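# Sort eight plastic blanks between feed ramp and stock rack

## Task

At the start, one short plastic bar (a blank) sits against the stop of the feed ramp. Every blank sharing its color, four in total, must finish on that ramp, each oriented squarely across it, packed next to one another in a single row with no gaps, pushed up to the stop. Each of the four remaining blanks must rest on the floor of the stock rack inside a slot bounded by two ribs, centered along the length of that slot. Anything that stays in place only because the robot is holding or pressing it is not counted as finished.

## Robot and tools

Robot: a single 7-joint arm with a parallel two-finger gripper. Joints from base outward, with limits in rad: waist ±6.283, shoulder ±2.250, upper arm roll ±6.283, elbow ±2.580, forearm roll ±6.283, wrist pitch ±2.100, wrist roll ±6.283. Load limits in N m: 50.2 for the first four joints, 31.6 for forearm roll, wrist pitch and wrist roll; a carried part's weight adds to the load. The base may sit slightly tilted on a mount, and the mount counts as arm for the clearance check.

Frame: the scene frame has its origin on the table surface straight under the base, +z up, +y to the left when facing along +x. Positions are in metres, orientations are quaternions written w first. The reported hand position gets less accurate at long reach. Gripper axes: fingers point along the gripper's +z, close and open along its x. end_effector_position is the point midway between the pads; fingertips extend 17.5 mm past it. Pure rotations pivot about that point, which is 25 mm off the last joint's axis toward gripper -y.

A row is 10 numbers: x, y, z, qw, qx, qy, qz, position, force_limit, speed. The first seven are an absolute target pose of the gripper in the scene frame (metres, unit quaternion). position: +1 fully open (50 mm gap), about -0.65 pads touching, -1 means close until blocked (use it to grip). force_limit: -1 ≈ 20 N per pad, 0 ≈ 102 N, +1 ≈ 185 N (actual may run up to ~17% above). speed: finger gap rate, -1 = 20 mm/s, 0 = 85, +1 = 150. These last three are each in [-1, 1]. Repeat the wanted quaternion in every row rather than copying a possibly drifted reported one. A target more than 0.6 m from the last reported position along any gripper axis is refused and nothing is sent. Each control step the commanded pose is clipped to within 70 mm and 16 degrees of the measured pose; the controller favors position over orientation if both cannot be met; the elbow never fully straightens.

Tools:
- execute_actions {actions, pictures}: actions holds at most one item. Empty list: just report state (with pictures). An action {rows, steps}: 1–15 rows, steps up to 15 (default 15, minimum 3), each step 1/30 s, one row per step, the final row repeated to fill. A wait {steps}: up to 300 steps counted from the previous result, so reply time eats into it. Pictures come only for an empty list or pictures: true.
- move {target, speed}: target is one 10-number row (absolute pose plus finger values, which are applied at the start); the gripper follows a straight line there, turning the shorter way. speed is m/s, 0.002–0.5, default 0.25; rotation rate up to twice that in rad/s. Path lasts 0.5–10 s and is cut at 10 s. It does not avoid obstacles; the hand lags, can wander, and may exceed speed near a straight arm. Result adds a move: line (done, off_target, moving, held, fault) with limits (paced = pose clipped, held = some steps blocked, after which motion may jump fast) and the distance to target. Includes pictures.
- wait {seconds}: 0–10 s, sends nothing new.
- zoom_image {camera, region}: camera is cam_high, cam_low or cam_wrist (each 672x504); region [x0, y0, x1, y1] in pixels from the top-left, no larger than 504x504.
- finished_scene {scene}: ends the current scene irreversibly and grades it.

Timing: a result is sampled 3 steps before an action ends; those steps run during your next reply. After the last step the arm only continues to the last clipped pose (≤70 mm further), so large moves need follow-ups; check the reported pose. Fingers keep moving while idle. "Hand target" appears only when nothing is pending.

Result lines: state gives end_effector_position and end_effector_quat_wxyz. object_status: 0 moving, 1 blocked while opening, 2 blocked while closing (a grip), 3 reached commanded opening or pads met (likely empty). Confirm a grip by status 2. A changed position value (by ≥0.01) resets status to 0 and is needed before new force_limit or speed apply; open first to regrip more softly. With force_limit -1, status stays 2 even if the part slips out, and grip on an immovable off-center part may fade within a minute. position_measured in counts: opening ≈ (250 - counts) × 0.202 mm. HELD marks steps where the clearance check altered or blocked your row; "pose unreachable" says the same. Joint torques list holding torque per joint with per-unit offset and noise.

Faults: contact torque reaching a load limit stops the arm 10 s and drops the rest of the call. Holding loads heats motors; MOTOR HOT from 60 °C, and at 75 °C an OVER-TEMPERATURE FAULT lets the arm sag. Avoid stops.

Cameras: cam_high, cam_low, cam_wrist, with pinhole+radial calibration (K, D, T_world_to_cam mapping scene frame to camera); fixed cameras may be off by up to ~2.3° and 9 mm, the wrist one is computed from joint readings.

Avoid: knocking or placing anything off the table (fails outright), dropping parts, slamming, fast contacts and pushing far past a contact point. Expect occasional brief tugs on a held part or nudges to loose ones.

Each tool is called after "Request:" by a JSON object that holds its "fn" and its "kwargs", one argument or row to a line.

## Session

I'll start by looking at the scene.

Request:
{"fn": "execute_actions", "kwargs": {
  "actions": []
}}

Scene clock: 0.00 s of 9600.00 s.
end_effector_position=(+0.5989, -0.1991, +0.3370) position_measured=3 object_status=3 end_effector_quat_wxyz=(+0.100, +0.181, +0.943, -0.259)
Joint positions: [-0.163  0.689 -0.134  1.107  0.655  1.325  2.544]
Joint velocities: [-0.    -0.     0.    -0.001  0.001 -0.     0.   ]
Joint torques (N m, as the joint torque sensors report them, + toward a larger angle): no reading
Motor temperatures (°C, as the motors report them): [31 28 25 30 34 33 37]
Hand target: +0.599, -0.199, +0.337; +0.100, +0.181, +0.943, -0.259

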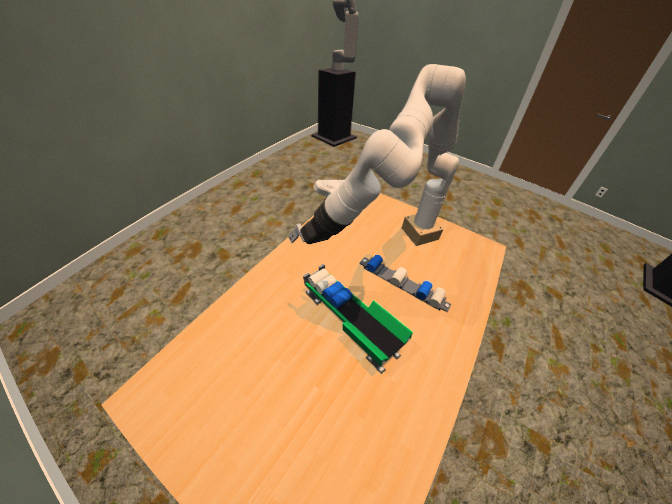

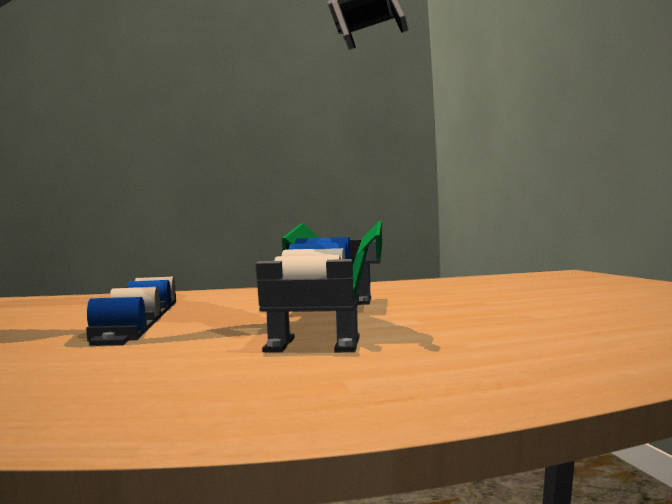

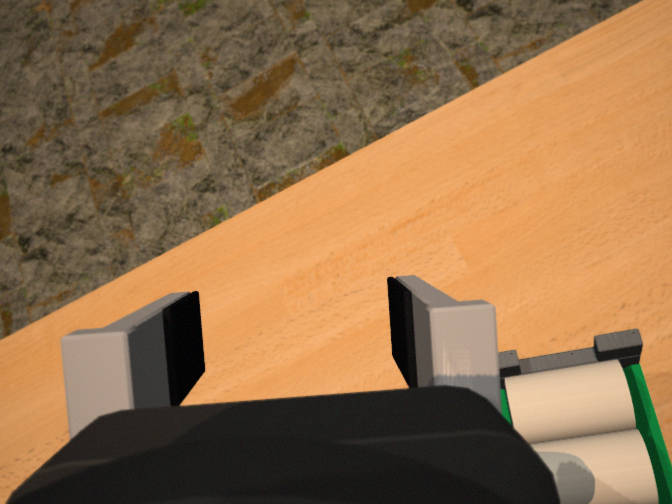

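Request:
{"fn": "zoom_image", "kwargs": {
  "camera": "cam_high",
  "region": [280, 230, 480, 390]
}}

Request:
{"fn": "zoom_image", "kwargs": {
  "camera": "cam_low",
  "region": [60, 200, 420, 380]
}}

Region (280, 230, 480, 390) of cam_high's 672x504 image, scaled by 2.520, with more detail than that image has; it fills the top 403 rows of this view, and the rest is white.

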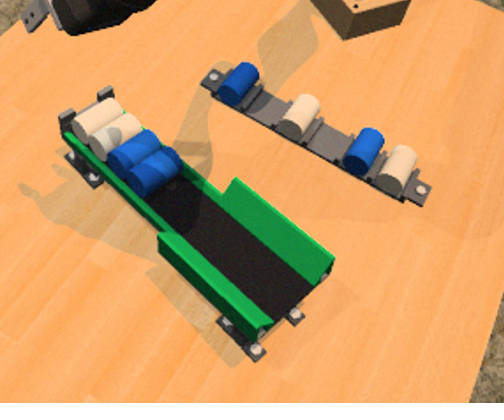

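Region (60, 200, 420, 380) of cam_low's 672x504 image, scaled by 1.400, with more detail than that image has.

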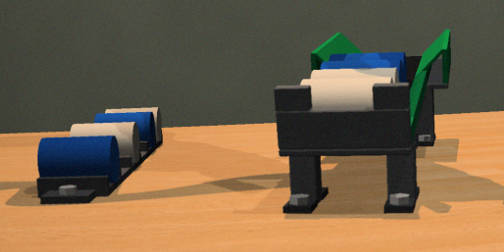

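Request:
{"fn": "move", "kwargs": {
  "target": [0.49, -0.08, 0.27, 0, -0.5948, 0.8039, 0, 1, -0.5, 0.5],
  "speed": 0.4
}}

Scene clock: 3.83 s of 9600.00 s.
end_effector_position=(+0.4898, -0.0800, +0.2687) position_measured=3 object_status=3 end_effector_quat_wxyz=(+0.000, -0.596, +0.803, -0.001)
Joint positions: [ 0.355  0.525 -0.693  1.537  0.341  1.196  4.228]
Joint velocities: [ 0.004  0.003  0.002 -0.002 -0.002  0.001  0.004]
Joint torques (N m, as the joint torque sensors report them, + toward a larger angle): [  0.06 -17.16  -2.67  -9.02   0.15  -0.27  -0.17]
Motor temperatures (°C, as the motors report them): [31 29 25 30 34 33 37]
Hand target: +0.490, -0.080, +0.268; +0.000, -0.595, +0.803, -0.000
Off the commanded pose: 0.001 m, 0 deg.
Kept back: nothing.
move: done
camera_calibration (this result's frames):
cam_wrist: T_world_to_cam=[[-0.37627, -0.926037, 0.0296156, 0.090097], [-0.923383, 0.377432, 0.0700579, 0.480297], [-0.0760541, -0.000985929, -0.997103, 0.469227], [0, 0, 0, 1]] pos_world=[0.513086, -0.0973838, 0.431551]

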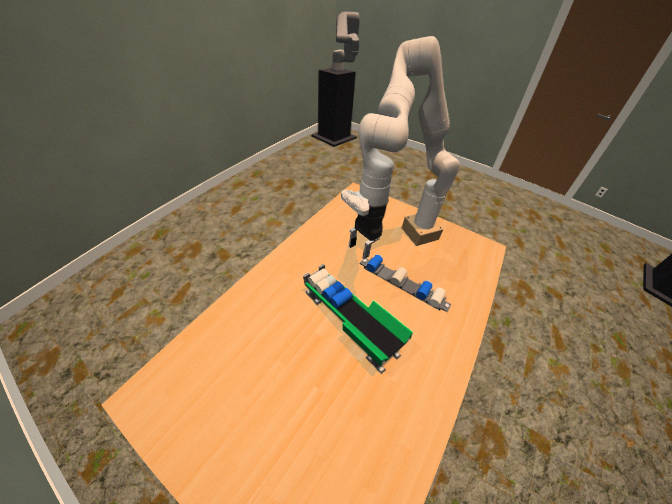

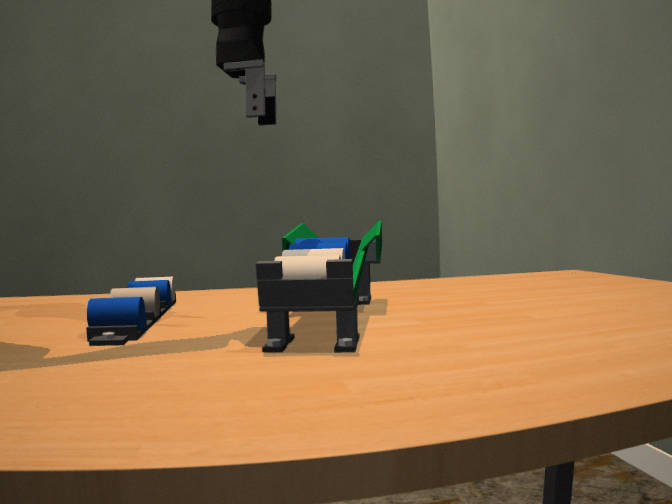

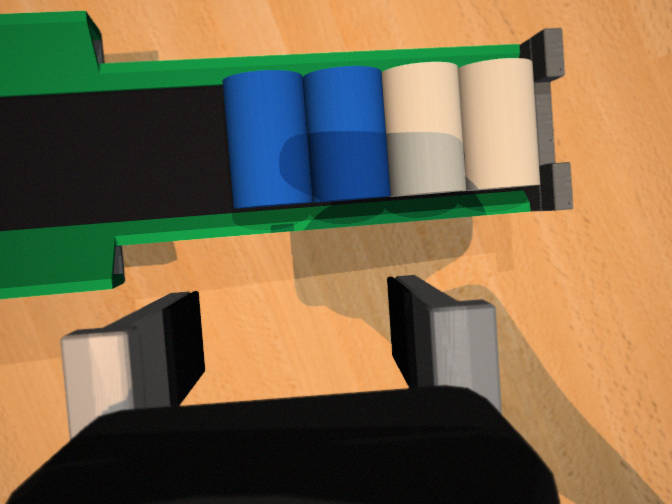

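Request:
{"fn": "zoom_image", "kwargs": {
  "camera": "cam_wrist",
  "region": [200, 20, 600, 320]
}}

Request:
{"fn": "zoom_image", "kwargs": {
  "camera": "cam_low",
  "region": [190, 0, 330, 140]
}}

Request:
{"fn": "zoom_image", "kwargs": {
  "camera": "cam_high",
  "region": [320, 180, 420, 280]
}}

Region (200, 20, 600, 320) of cam_wrist's 672x504 image, scaled by 1.260; it fills the top 378 rows of this view, and the rest is white.

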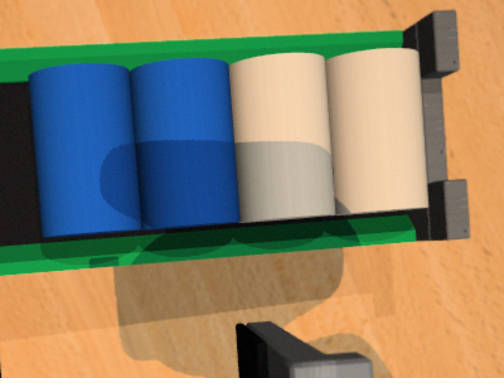

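Region (190, 0, 330, 140) of cam_low's 672x504 image, scaled by 3.600, with more detail than that image has.

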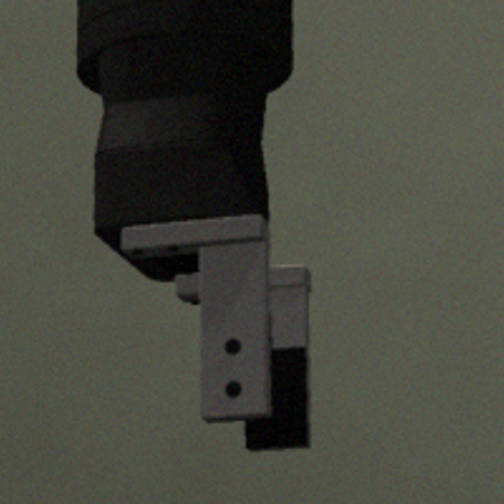

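Region (320, 180, 420, 280) of cam_high's 672x504 image, scaled by 5.040, with more detail than that image has.

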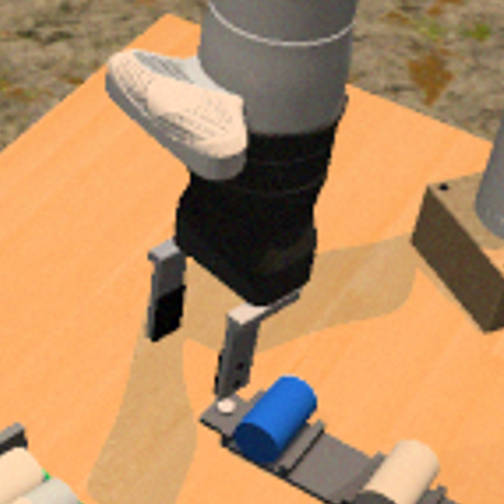

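Request:
{"fn": "zoom_image", "kwargs": {
  "camera": "cam_low",
  "region": [240, 210, 400, 370]
}}

Request:
{"fn": "zoom_image", "kwargs": {
  "camera": "cam_low",
  "region": [70, 260, 190, 360]
}}

Region (240, 210, 400, 370) of cam_low's 672x504 image, scaled by 3.150, with more detail than that image has.

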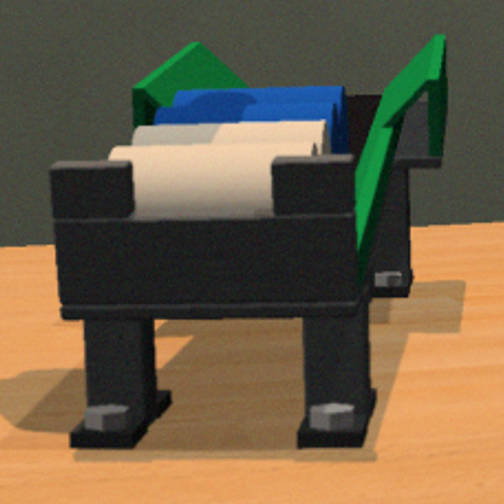

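Region (70, 260, 190, 360) of cam_low's 672x504 image, scaled by 4.200, with more detail than that image has.

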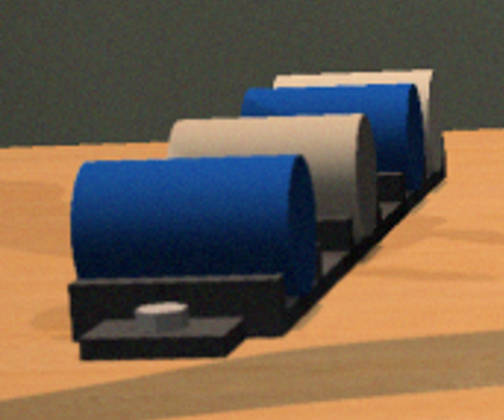

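Request:
{"fn": "zoom_image", "kwargs": {
  "camera": "cam_wrist",
  "region": [150, 260, 450, 420]
}}

Region (150, 260, 450, 420) of cam_wrist's 672x504 image, scaled by 1.680; it fills the top 269 rows of this view, and the rest is white.

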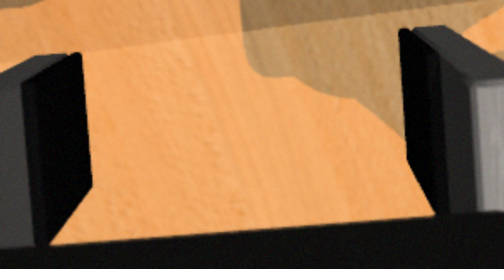

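Request:
{"fn": "move", "kwargs": {
  "target": [0.562, -0.079, 0.145, 0, -0.5948, 0.8039, 0, 1, -0.5, 0.5],
  "speed": 0.3
}}

Scene clock: 8.27 s of 9600.00 s.
end_effector_position=(+0.5623, -0.0791, +0.1455) position_measured=3 object_status=3 end_effector_quat_wxyz=(+0.000, -0.595, +0.804, -0.000)
Joint positions: [ 0.226  0.816 -0.604  1.436  0.489  1.034  4.144]
Joint velocities: [-0.002  0.004 -0.    -0.002  0.002  0.    -0.   ]
Joint torques (N m, as the joint torque sensors report them, + toward a larger angle): [ -0.41 -21.87  -3.74  -7.44   0.08  -0.22  -0.02]
Motor temperatures (°C, as the motors report them): [31 29 25 30 34 33 37]
Hand target: +0.562, -0.079, +0.145; +0.000, -0.595, +0.804, -0.000
Off the commanded pose: 0.001 m, 0 deg.
Kept back: nothing.
After step 90, 0.37 s passed at rest.
move: done
camera_calibration (this result's frames):
cam_wrist: T_world_to_cam=[[-0.377374, -0.925605, 0.0290545, 0.12264], [-0.922888, 0.378491, 0.0708682, 0.555202], [-0.0765928, -0.0000701958, -0.997062, 0.352308], [0, 0, 0, 1]] pos_world=[0.585655, -0.0965978, 0.308364]

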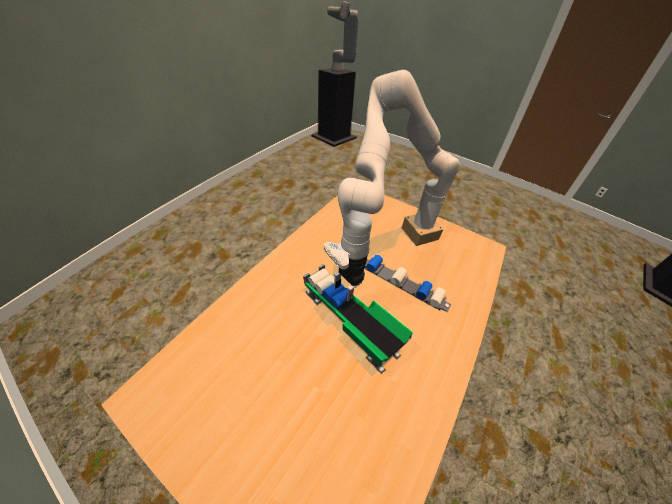

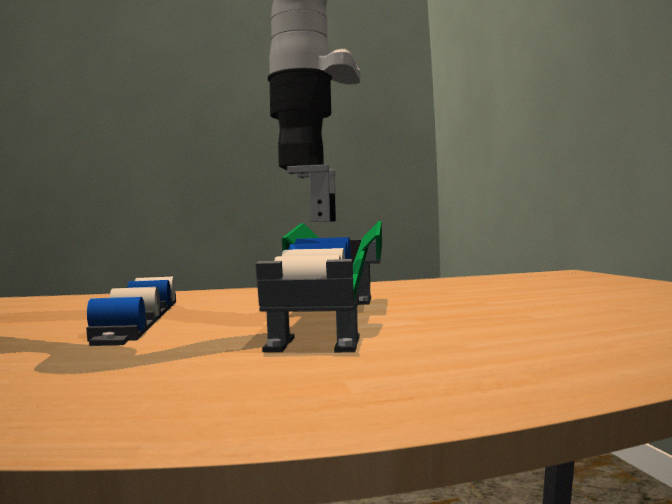

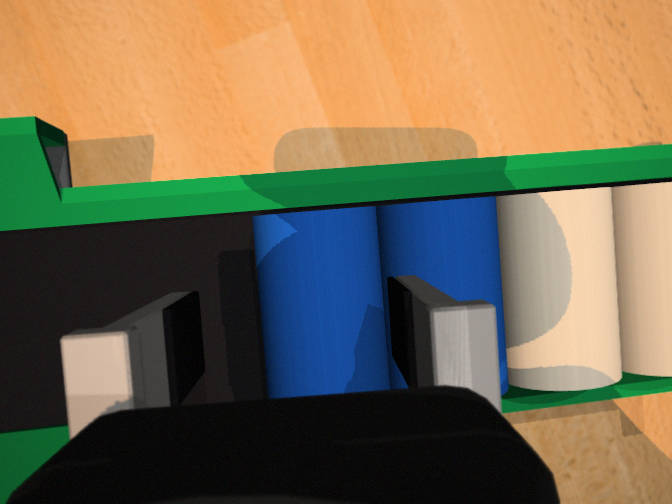

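Request:
{"fn": "zoom_image", "kwargs": {
  "camera": "cam_wrist",
  "region": [340, 160, 672, 420]
}}

Request:
{"fn": "zoom_image", "kwargs": {
  "camera": "cam_low",
  "region": [260, 160, 390, 290]
}}

Region (340, 160, 672, 420) of cam_wrist's 672x504 image, scaled by 1.518; it fills the top 395 rows of this view, and the rest is white.

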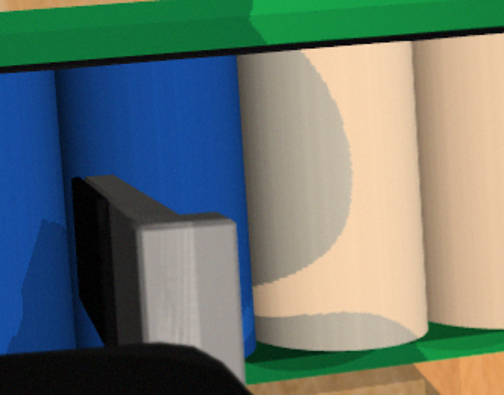

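Region (260, 160, 390, 290) of cam_low's 672x504 image, scaled by 3.877, with more detail than that image has.

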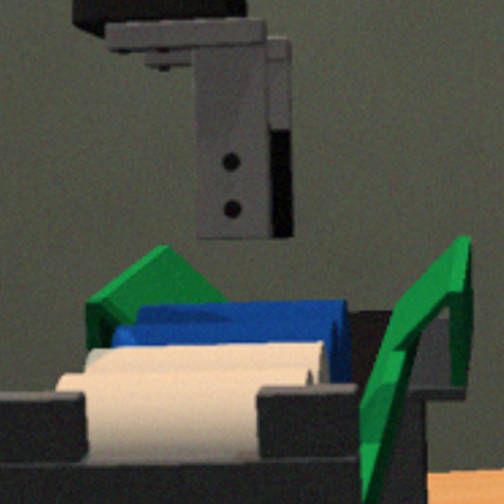

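Request:
{"fn": "move", "kwargs": {
  "target": [0.5607, -0.0785, 0.1178, 0, -0.5948, 0.8039, 0, 1, -0.5, 0.5],
  "speed": 0.06
}}

Scene clock: 9.57 s of 9600.00 s.
end_effector_position=(+0.5607, -0.0786, +0.1179) position_measured=3 object_status=3 end_effector_quat_wxyz=(+0.000, -0.595, +0.804, -0.000)
Joint positions: [ 0.218  0.852 -0.586  1.465  0.514  0.974  4.122]
Joint velocities: [-0.001  0.002 -0.     0.001  0.001 -0.001 -0.001]
Joint torques (N m, as the joint torque sensors report them, + toward a larger angle): [  0.09 -22.06  -3.74  -7.03   0.22  -0.17   0.05]
Motor temperatures (°C, as the motors report them): [31 29 25 30 34 33 37]
Hand target: +0.561, -0.078, +0.118; +0.000, -0.595, +0.804, +0.000
Off the commanded pose: 0.000 m, 0 deg.
Kept back: nothing.
move: done
camera_calibration (this result's frames):
cam_wrist: T_world_to_cam=[[-0.378031, -0.925331, 0.0292334, 0.123697], [-0.92257, 0.37916, 0.0714279, 0.555329], [-0.0771786, 0.0000320964, -0.997017, 0.325035], [0, 0, 0, 1]] pos_world=[0.584177, -0.0961084, 0.280784]

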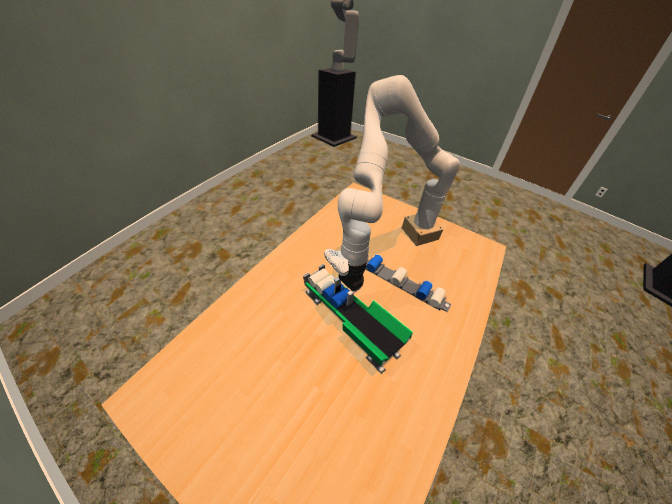

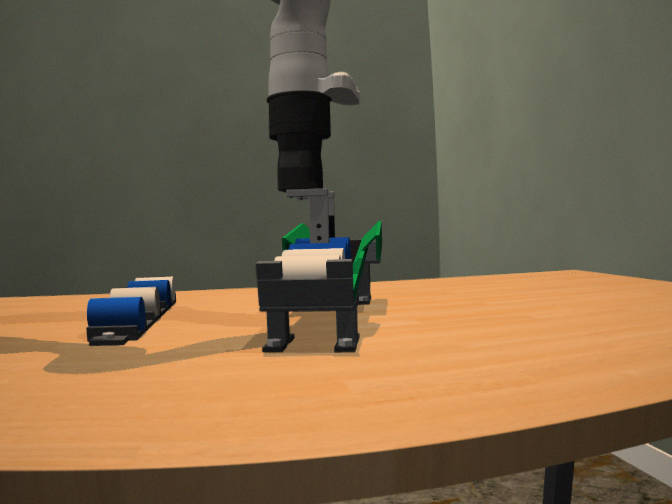

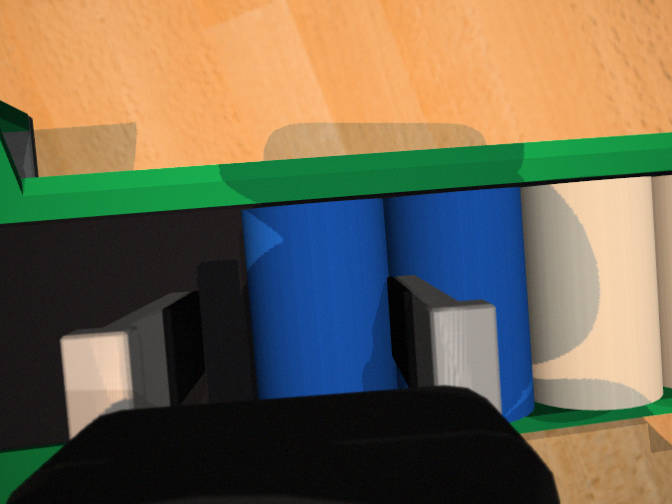

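Request:
{"fn": "execute_actions", "kwargs": {
  "actions": [
    {"rows": [[0.5607,-0.0785,0.1173,0,-0.5948,0.8039,0,1,-0.5,0.5],[0.5607,-0.0785,0.1168,0,-0.5948,0.8039,0,1,-0.5,0.5],[0.5607,-0.0784,0.1164,0,-0.5948,0.8039,0,1,-0.5,0.5],[0.56085,-0.0780,0.1163,0,-0.5948,0.8039,0,1,-0.5,0.5],[0.5610,-0.0775,0.1162,0,-0.5948,0.8039,0,1,-0.5,0.5],[0.56115,-0.0770,0.1161,0,-0.5948,0.8039,0,1,-0.5,0.5],[0.5613,-0.0765,0.1160,0,-0.5948,0.8039,0,1,-0.5,0.5],[0.56145,-0.0760,0.1159,0,-0.5948,0.8039,0,1,-0.5,0.5],[0.5616,-0.0755,0.1158,0,-0.5948,0.8039,0,1,-0.5,0.5],[0.56175,-0.0750,0.1157,0,-0.5948,0.8039,0,1,-0.5,0.5],[0.5619,-0.0745,0.1156,0,-0.5948,0.8039,0,1,-0.5,0.5]], "steps": 15}
  ]
}}

Request:
{"fn": "execute_actions", "kwargs": {
  "actions": []
}}

Scene clock: 10.33 s of 9600.00 s.
end_effector_position=(+0.5618, -0.0759, +0.1161) position_measured=3 object_status=3 end_effector_quat_wxyz=(-0.000, -0.595, +0.804, -0.001)
Joint positions: [ 0.21   0.855 -0.583  1.464  0.516  0.971  4.115]
Joint velocities: [-0.019  0.004 -0.002 -0.005 -0.003 -0.002 -0.02 ]
Joint torques (N m, as the joint torque sensors report them, + toward a larger angle): [ -0.33 -21.08  -3.86  -6.89  -0.09   0.14  -0.09]
Motor temperatures (°C, as the motors report them): [31 29 25 30 34 33 37]
Steps of this call (steps 1 to 11: nothing new was sent; steps 12 to 23: the first 12 steps of this action). Readings (end_effector_position | what the end effector reports):
12: (+0.5607, -0.0785, +0.1178) | position_measured=3 object_status=3
13: (+0.5607, -0.0785, +0.1175) | position_measured=3 object_status=3
15: (+0.5607, -0.0784, +0.1169) | position_measured=3 object_status=3
19: (+0.5611, -0.0773, +0.1162) | position_measured=3 object_status=3
23: the state above

Scene clock: 10.43 s of 9600.00 s.
end_effector_position=(+0.5620, -0.0754, +0.1161) position_measured=3 object_status=3 end_effector_quat_wxyz=(+0.000, -0.594, +0.804, -0.001)
Joint positions: [ 0.21   0.855 -0.583  1.464  0.516  0.97   4.114]
Joint velocities: [-0.004  0.001  0.     0.001 -0.001  0.    -0.005]
Joint torques (N m, as the joint torque sensors report them, + toward a larger angle): [ -0.48 -21.48  -3.89  -7.21   0.1   -0.4    0.06]
Motor temperatures (°C, as the motors report them): [31 29 25 30 34 33 37]
Hand target: +0.562, -0.075, +0.116; +0.000, -0.595, +0.804, -0.000
Off the commanded pose: 0.001 m, 0 deg.
Kept back: nothing.
Steps of this call (steps 1 to 3: the last 3 steps of your previous action). Readings (end_effector_position | what the end effector reports):
1: (+0.5619, -0.0756, +0.1161) | position_measured=3 object_status=3
2: (+0.5620, -0.0754, +0.1161) | position_measured=3 object_status=3
3: the state above
camera_calibration (this result's frames):
cam_wrist: T_world_to_cam=[[-0.378896, -0.924957, 0.0298819, 0.127617], [-0.922262, 0.380071, 0.070556, 0.555404], [-0.0766185, -0.000825628, -0.99706, 0.322912], [0, 0, 0, 1]] pos_world=[0.585323, -0.0927862, 0.278962]

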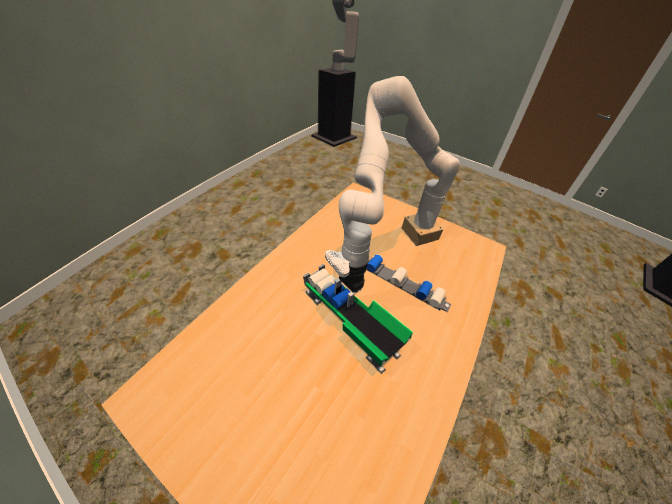

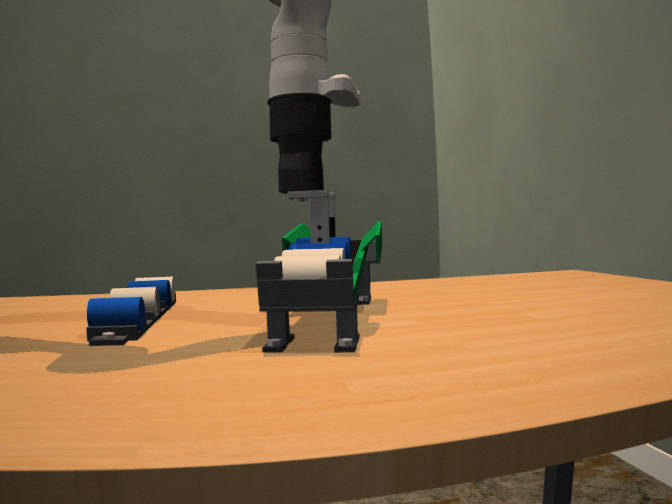

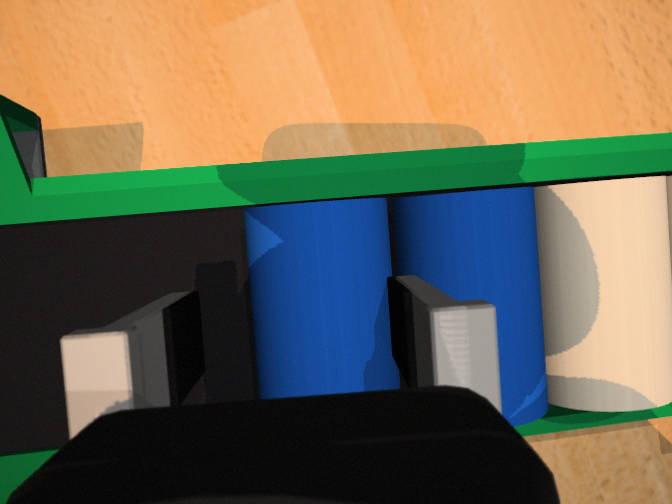

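Request:
{"fn": "execute_actions", "kwargs": {
  "actions": [
    {"rows": [[0.56205,-0.0740,0.1155,0,-0.5948,0.8039,0,1,-0.5,0.5],[0.5622,-0.0734,0.1153,0,-0.5948,0.8039,0,1,-0.5,0.5],[0.5624,-0.0728,0.1151,0,-0.5948,0.8039,0,1,-0.5,0.5],[0.5626,-0.0722,0.1148,0,-0.5948,0.8039,0,1,-0.5,0.5],[0.5628,-0.0716,0.1144,0,-0.5948,0.8039,0,1,-0.5,0.5],[0.5630,-0.0710,0.1139,0,-0.5948,0.8039,0,1,-0.5,0.5],[0.5632,-0.0704,0.1133,0,-0.5948,0.8039,0,1,-0.5,0.5],[0.5633,-0.0700,0.1125,0,-0.5948,0.8039,0,1,-0.5,0.5],[0.5633,-0.0700,0.1116,0,-0.5948,0.8039,0,1,-0.5,0.5],[0.5633,-0.0700,0.1106,0,-0.5948,0.8039,0,1,-0.5,0.5],[0.5633,-0.0700,0.1096,0,-0.5948,0.8039,0,1,-0.5,0.5],[0.5633,-0.0700,0.1086,0,-0.5948,0.8039,0,1,-0.5,0.5],[0.5633,-0.0700,0.1076,0,-0.5948,0.8039,0,1,-0.5,0.5],[0.5633,-0.0700,0.1068,0,-0.5948,0.8039,0,1,-0.5,0.5],[0.5633,-0.0700,0.1062,0,-0.5948,0.8039,0,1,-0.5,0.5]], "steps": 15}
  ],
  "pictures": true
}}

Scene clock: 11.20 s of 9600.00 s.
end_effector_position=(+0.5634, -0.0707, +0.1111) position_measured=3 object_status=3 end_effector_quat_wxyz=(+0.000, -0.595, +0.804, -0.000)
Joint positions: [ 0.198  0.864 -0.58   1.464  0.52   0.962  4.103]
Joint velocities: [-0.014  0.043  0.02   0.018  0.025 -0.054 -0.023]
Joint torques (N m, as the joint torque sensors report them, + toward a larger angle): [ -0.43 -21.65  -3.6   -7.09   0.14  -0.09   0.01]
Motor temperatures (°C, as the motors report them): [31 29 25 30 34 33 37]
Steps of this call (steps 1 to 11: nothing new was sent; steps 12 to 23: the first 12 steps of this action). Readings (end_effector_position | what the end effector reports):
12: (+0.5621, -0.0752, +0.1160) | position_measured=3 object_status=3
13: (+0.5621, -0.0750, +0.1160) | position_measured=3 object_status=3
15: (+0.5624, -0.0742, +0.1157) | position_measured=3 object_status=3
19: (+0.5631, -0.0718, +0.1142) | position_measured=3 object_status=3
23: the state above
camera_calibration (this result's frames):
cam_wrist: T_world_to_cam=[[-0.378676, -0.925056, 0.0296045, 0.13255], [-0.922335, 0.379832, 0.0708945, 0.555208], [-0.0768261, -0.00045924, -0.997044, 0.318176], [0, 0, 0, 1]] pos_world=[0.586725, -0.0881231, 0.27395]

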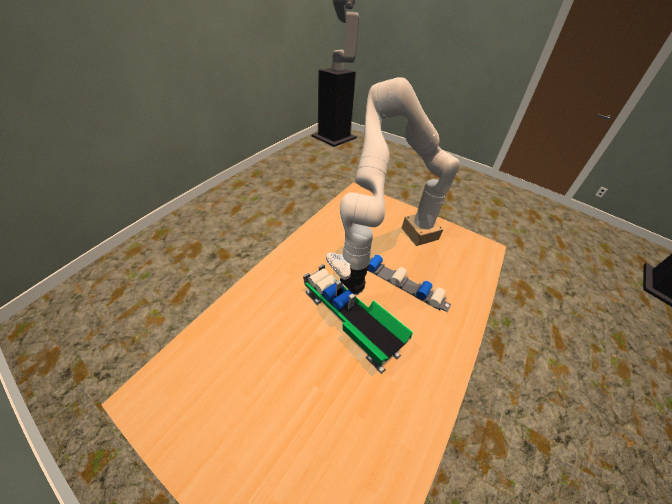

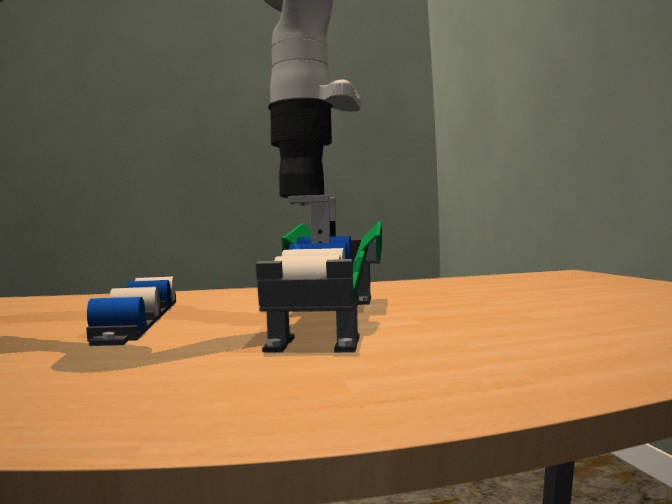

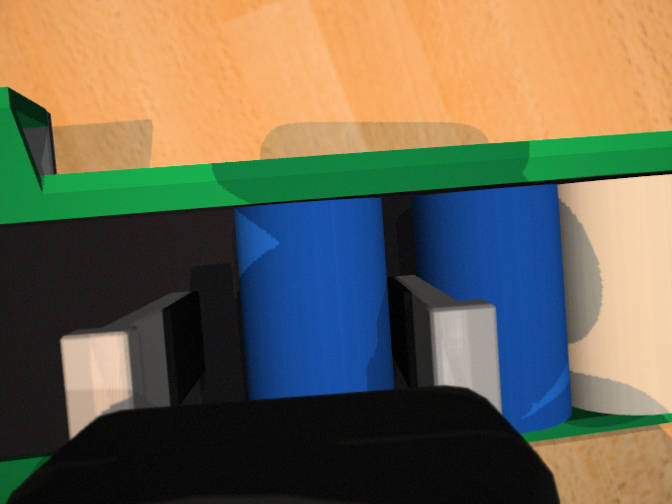

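Request:
{"fn": "execute_actions", "kwargs": {
  "actions": [
    {"rows": [[0.5633,-0.0700,0.1052,0,-0.5948,0.8039,0,1,-0.5,-0.3],[0.5633,-0.0700,0.1040,0,-0.5948,0.8039,0,1,-0.5,-0.3],[0.5633,-0.0700,0.1028,0,-0.5948,0.8039,0,1,-0.5,-0.3],[0.5633,-0.0700,0.1017,0,-0.5948,0.8039,0,1,-0.5,-0.3],[0.5633,-0.0700,0.1010,0,-0.5948,0.8039,0,1,-0.5,-0.3],[0.5633,-0.0700,0.1008,0,-0.5948,0.8039,0,1,-0.5,-0.3],[0.5633,-0.0700,0.1008,0,-0.5948,0.8039,0,1,-0.5,-0.3],[0.5633,-0.0700,0.1008,0,-0.5948,0.8039,0,-1,-0.5,-0.4]], "steps": 15}
  ]
}}

Request:
{"fn": "execute_actions", "kwargs": {
  "actions": [
    {"steps": 8}
  ],
  "pictures": true
}}

Scene clock: 11.83 s of 9600.00 s.
end_effector_position=(+0.5633, -0.0705, +0.1010) position_measured=49 object_status=0 end_effector_quat_wxyz=(-0.000, -0.595, +0.804, -0.000)
Joint positions: [ 0.194  0.879 -0.573  1.47   0.529  0.942  4.096]
Joint velocities: [-0.     0.002 -0.     0.001 -0.001 -0.004 -0.001]
Joint torques (N m, as the joint torque sensors report them, + toward a larger angle): [ -0.24 -21.95  -3.35  -6.96   0.13  -0.24  -0.12]
Motor temperatures (°C, as the motors report them): [31 29 25 30 34 33 37]
Off your previous action's commanded pose: 0.002 m, 0 deg at its last step (step 3 of this call).
Steps of this call (steps 1 to 3: the last 3 steps of your previous action; steps 4 to 7: nothing new was sent; steps 8 to 19: the first 12 steps of this action). Readings (end_effector_position | what the end effector reports):
8: (+0.5633, -0.0705, +0.1064) | position_measured=3 object_status=3
9: (+0.5633, -0.0705, +0.1059) | position_measured=3 object_status=3
11: (+0.5634, -0.0703, +0.1042) | position_measured=3 object_status=3
15: (+0.5633, -0.0705, +0.1014) | position_measured=10 object_status=0
19: the state above

Scene clock: 12.10 s of 9600.00 s.
end_effector_position=(+0.5633, -0.0704, +0.1010) position_measured=58 object_status=2 end_effector_quat_wxyz=(-0.000, -0.595, +0.804, -0.000)
Joint positions: [ 0.194  0.879 -0.573  1.47   0.529  0.942  4.095]
Joint velocities: [ 0.    -0.     0.    -0.002  0.     0.    -0.   ]
Joint torques (N m, as the joint torque sensors report them, + toward a larger angle): [ -0.34 -22.04  -4.1   -6.98   0.12  -0.24  -0.03]
Motor temperatures (°C, as the motors report them): [31 29 25 30 34 33 37]
Hand target: +0.563, -0.070, +0.101; +0.000, -0.595, +0.804, +0.000
Off the commanded pose: 0.000 m, 0 deg.
Kept back: nothing.
Steps of this call (steps 1 to 3: the last 3 steps of your previous action; steps 4 to 8: nothing new was sent). Readings (end_effector_position | what the end effector reports):
1: (+0.5633, -0.0704, +0.1010) | position_measured=58 object_status=0
2: (+0.5633, -0.0704, +0.1010) | position_measured=58 object_status=0
4: (+0.5633, -0.0704, +0.1010) | position_measured=58 object_status=0
8: the state above
camera_calibration (this result's frames):
cam_wrist: T_world_to_cam=[[-0.378435, -0.925151, 0.0296893, 0.132936], [-0.922407, 0.379598, 0.0712089, 0.555778], [-0.077149, -0.000437614, -0.997019, 0.308269], [0, 0, 0, 1]] pos_world=[0.586744, -0.0878518, 0.263827]

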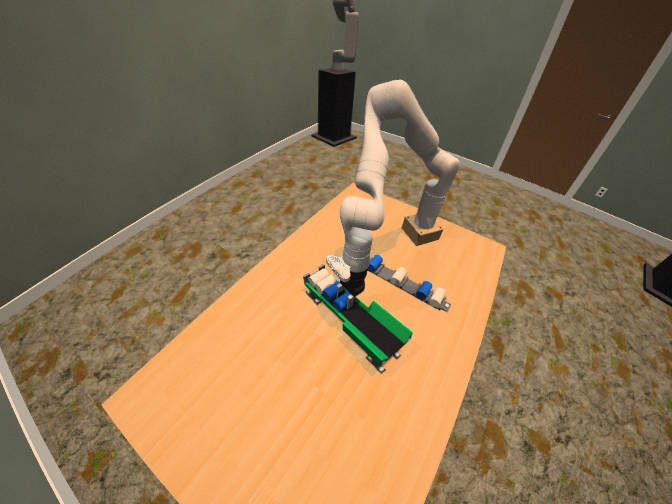

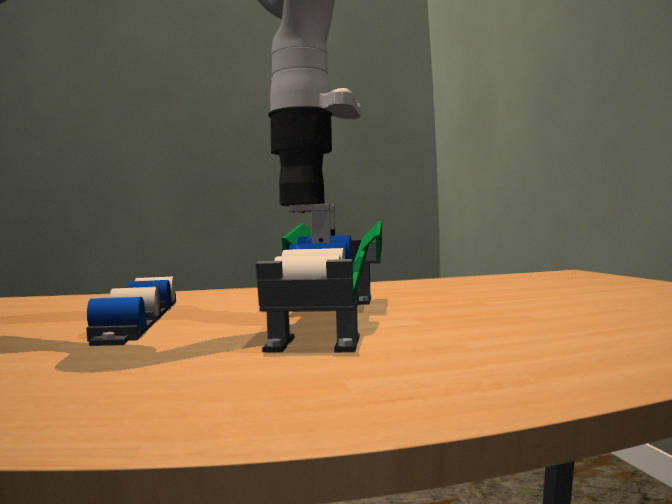

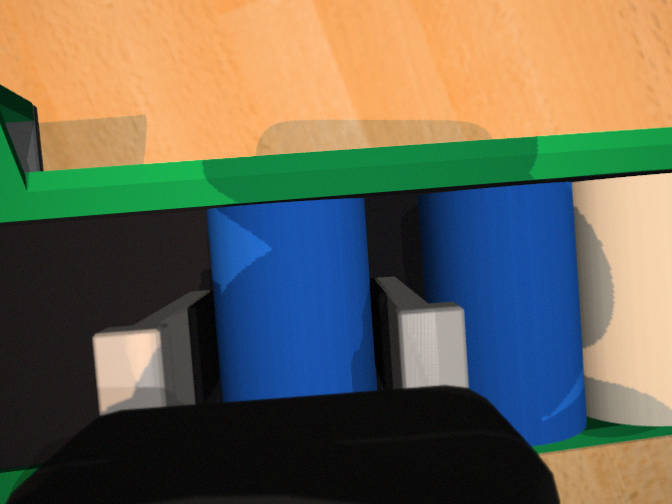

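Request:
{"fn": "move", "kwargs": {
  "target": [0.5633, -0.0700, 0.14, 0, -0.5948, 0.8039, 0, -1, -0.5, -0.4],
  "speed": 0.15
}}

Request:
{"fn": "move", "kwargs": {
  "target": [0.314, -0.027, 0.14, 0, -0.6884, 0.7254, 0, -1, -0.5, -0.4],
  "speed": 0.3
}}

Scene clock: 13.20 s of 9600.00 s.
end_effector_position=(+0.5632, -0.0699, +0.1398) position_measured=58 object_status=2 end_effector_quat_wxyz=(-0.000, -0.595, +0.804, +0.000)
Joint positions: [ 0.207  0.823 -0.599  1.441  0.493  1.023  4.122]
Joint velocities: [ 0.001 -0.003  0.    -0.    -0.002  0.003  0.001]
Joint torques (N m, as the joint torque sensors report them, + toward a larger angle): [ -0.31 -22.4   -3.75  -7.77   0.05  -0.33   0.02]
Motor temperatures (°C, as the motors report them): [31 29 25 30 34 33 37]
Hand target: +0.563, -0.070, +0.140; -0.000, -0.595, +0.804, -0.000
Off the commanded pose: 0.000 m, 0 deg.
Kept back: nothing.
move: done
camera_calibration (this result's frames):
cam_wrist: T_world_to_cam=[[-0.378339, -0.925198, 0.0294723, 0.132148], [-0.922421, 0.379485, 0.0716292, 0.552683], [-0.0774555, -0.0000858023, -0.996996, 0.347212], [0, 0, 0, 1]] pos_world=[0.586697, -0.0874426, 0.302686]

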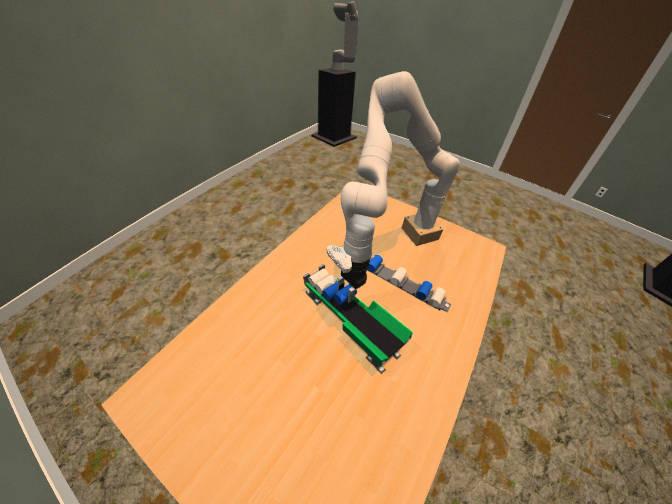

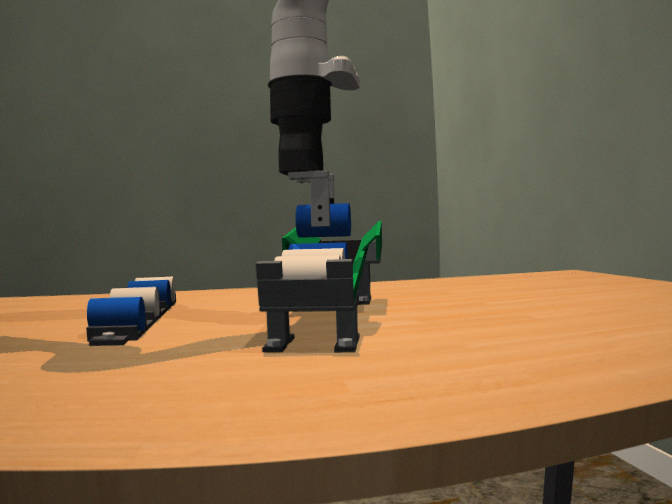

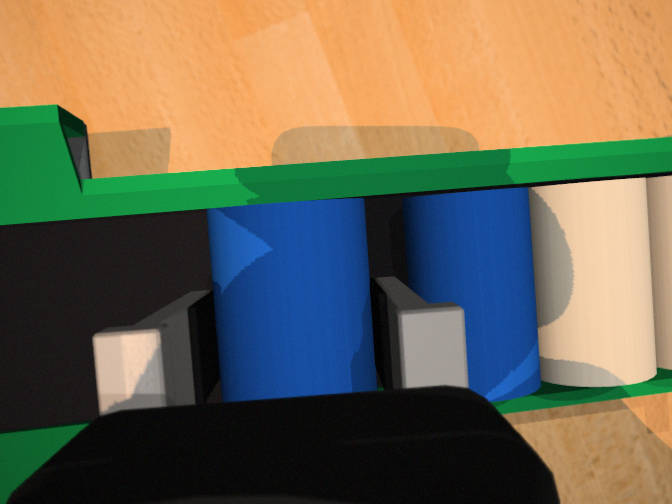

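Scene clock: 14.60 s of 9600.00 s.
end_effector_position=(+0.3136, -0.0268, +0.1391) position_measured=58 object_status=2 end_effector_quat_wxyz=(-0.000, +0.689, -0.725, -0.001)
Joint positions: [ 0.396  0.425 -0.739  2.3    0.514  0.573  4.128]
Joint velocities: [ 0.007 -0.013  0.     0.003 -0.001 -0.002  0.002]
Joint torques (N m, as the joint torque sensors report them, + toward a larger angle): [ -0.31 -11.8   -1.63  -5.31   0.38  -0.02  -0.2 ]
Motor temperatures (°C, as the motors report them): [31 29 25 30 34 33 37]
Hand target: +0.314, -0.027, +0.139; -0.000, +0.688, -0.725, -0.000
Off the commanded pose: 0.001 m, 0 deg.
Kept back: nothing.
move: done
camera_calibration (this result's frames):
cam_wrist: T_world_to_cam=[[-0.141923, -0.989488, 0.0277846, 0.00203025], [-0.986945, 0.143605, 0.0729184, 0.319805], [-0.0761419, -0.0170731, -0.996951, 0.326295], [0, 0, 0, 1]] pos_world=[0.340763, -0.038346, 0.301924]

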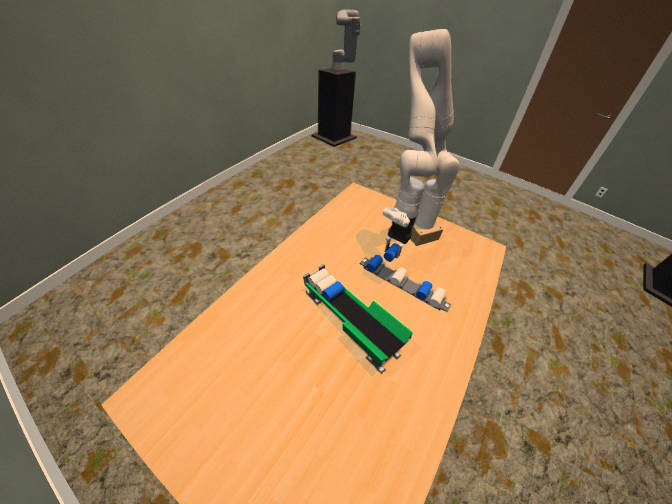

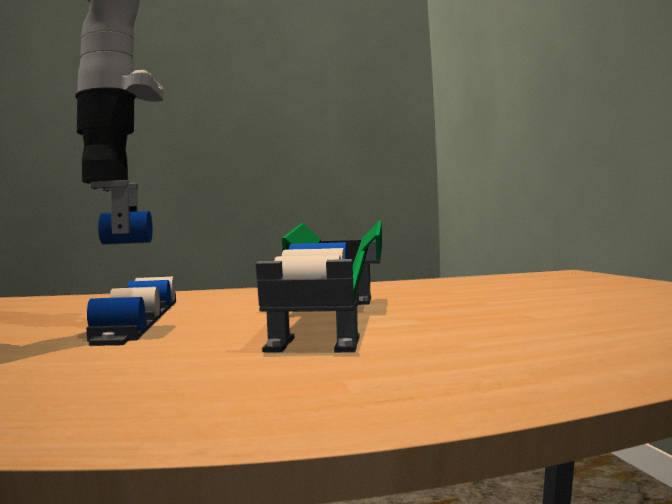

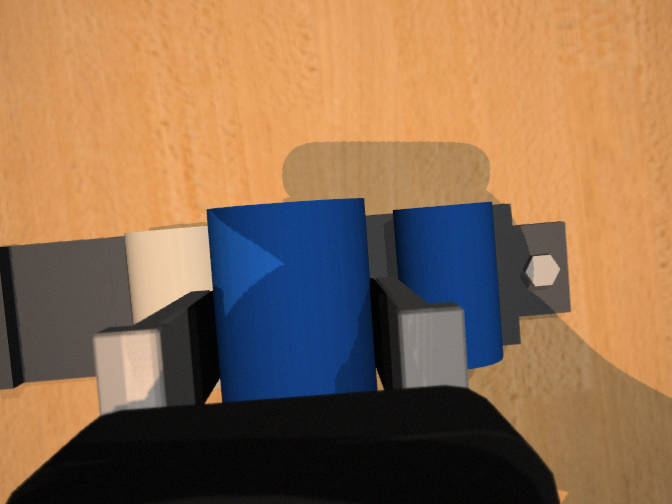

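Request:
{"fn": "zoom_image", "kwargs": {
  "camera": "cam_wrist",
  "region": [340, 170, 600, 390]
}}

Request:
{"fn": "zoom_image", "kwargs": {
  "camera": "cam_wrist",
  "region": [0, 190, 260, 410]
}}

Region (340, 170, 600, 390) of cam_wrist's 672x504 image, scaled by 1.938; it fills the top 426 rows of this view, and the rest is white.

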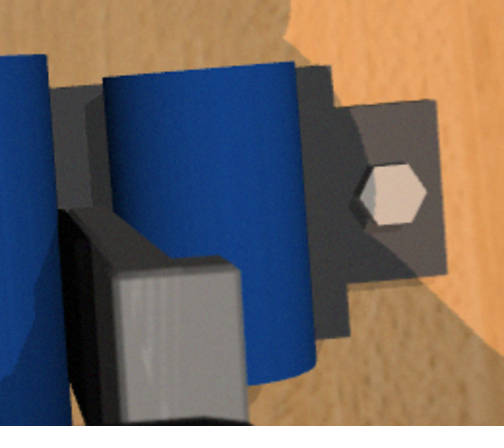

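Region (0, 190, 260, 410) of cam_wrist's 672x504 image, scaled by 1.938; it fills the top 426 rows of this view, and the rest is white.

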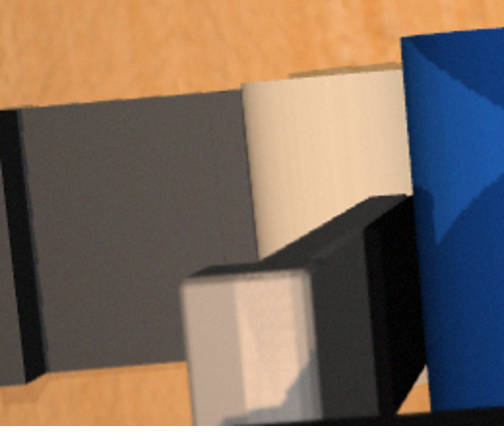

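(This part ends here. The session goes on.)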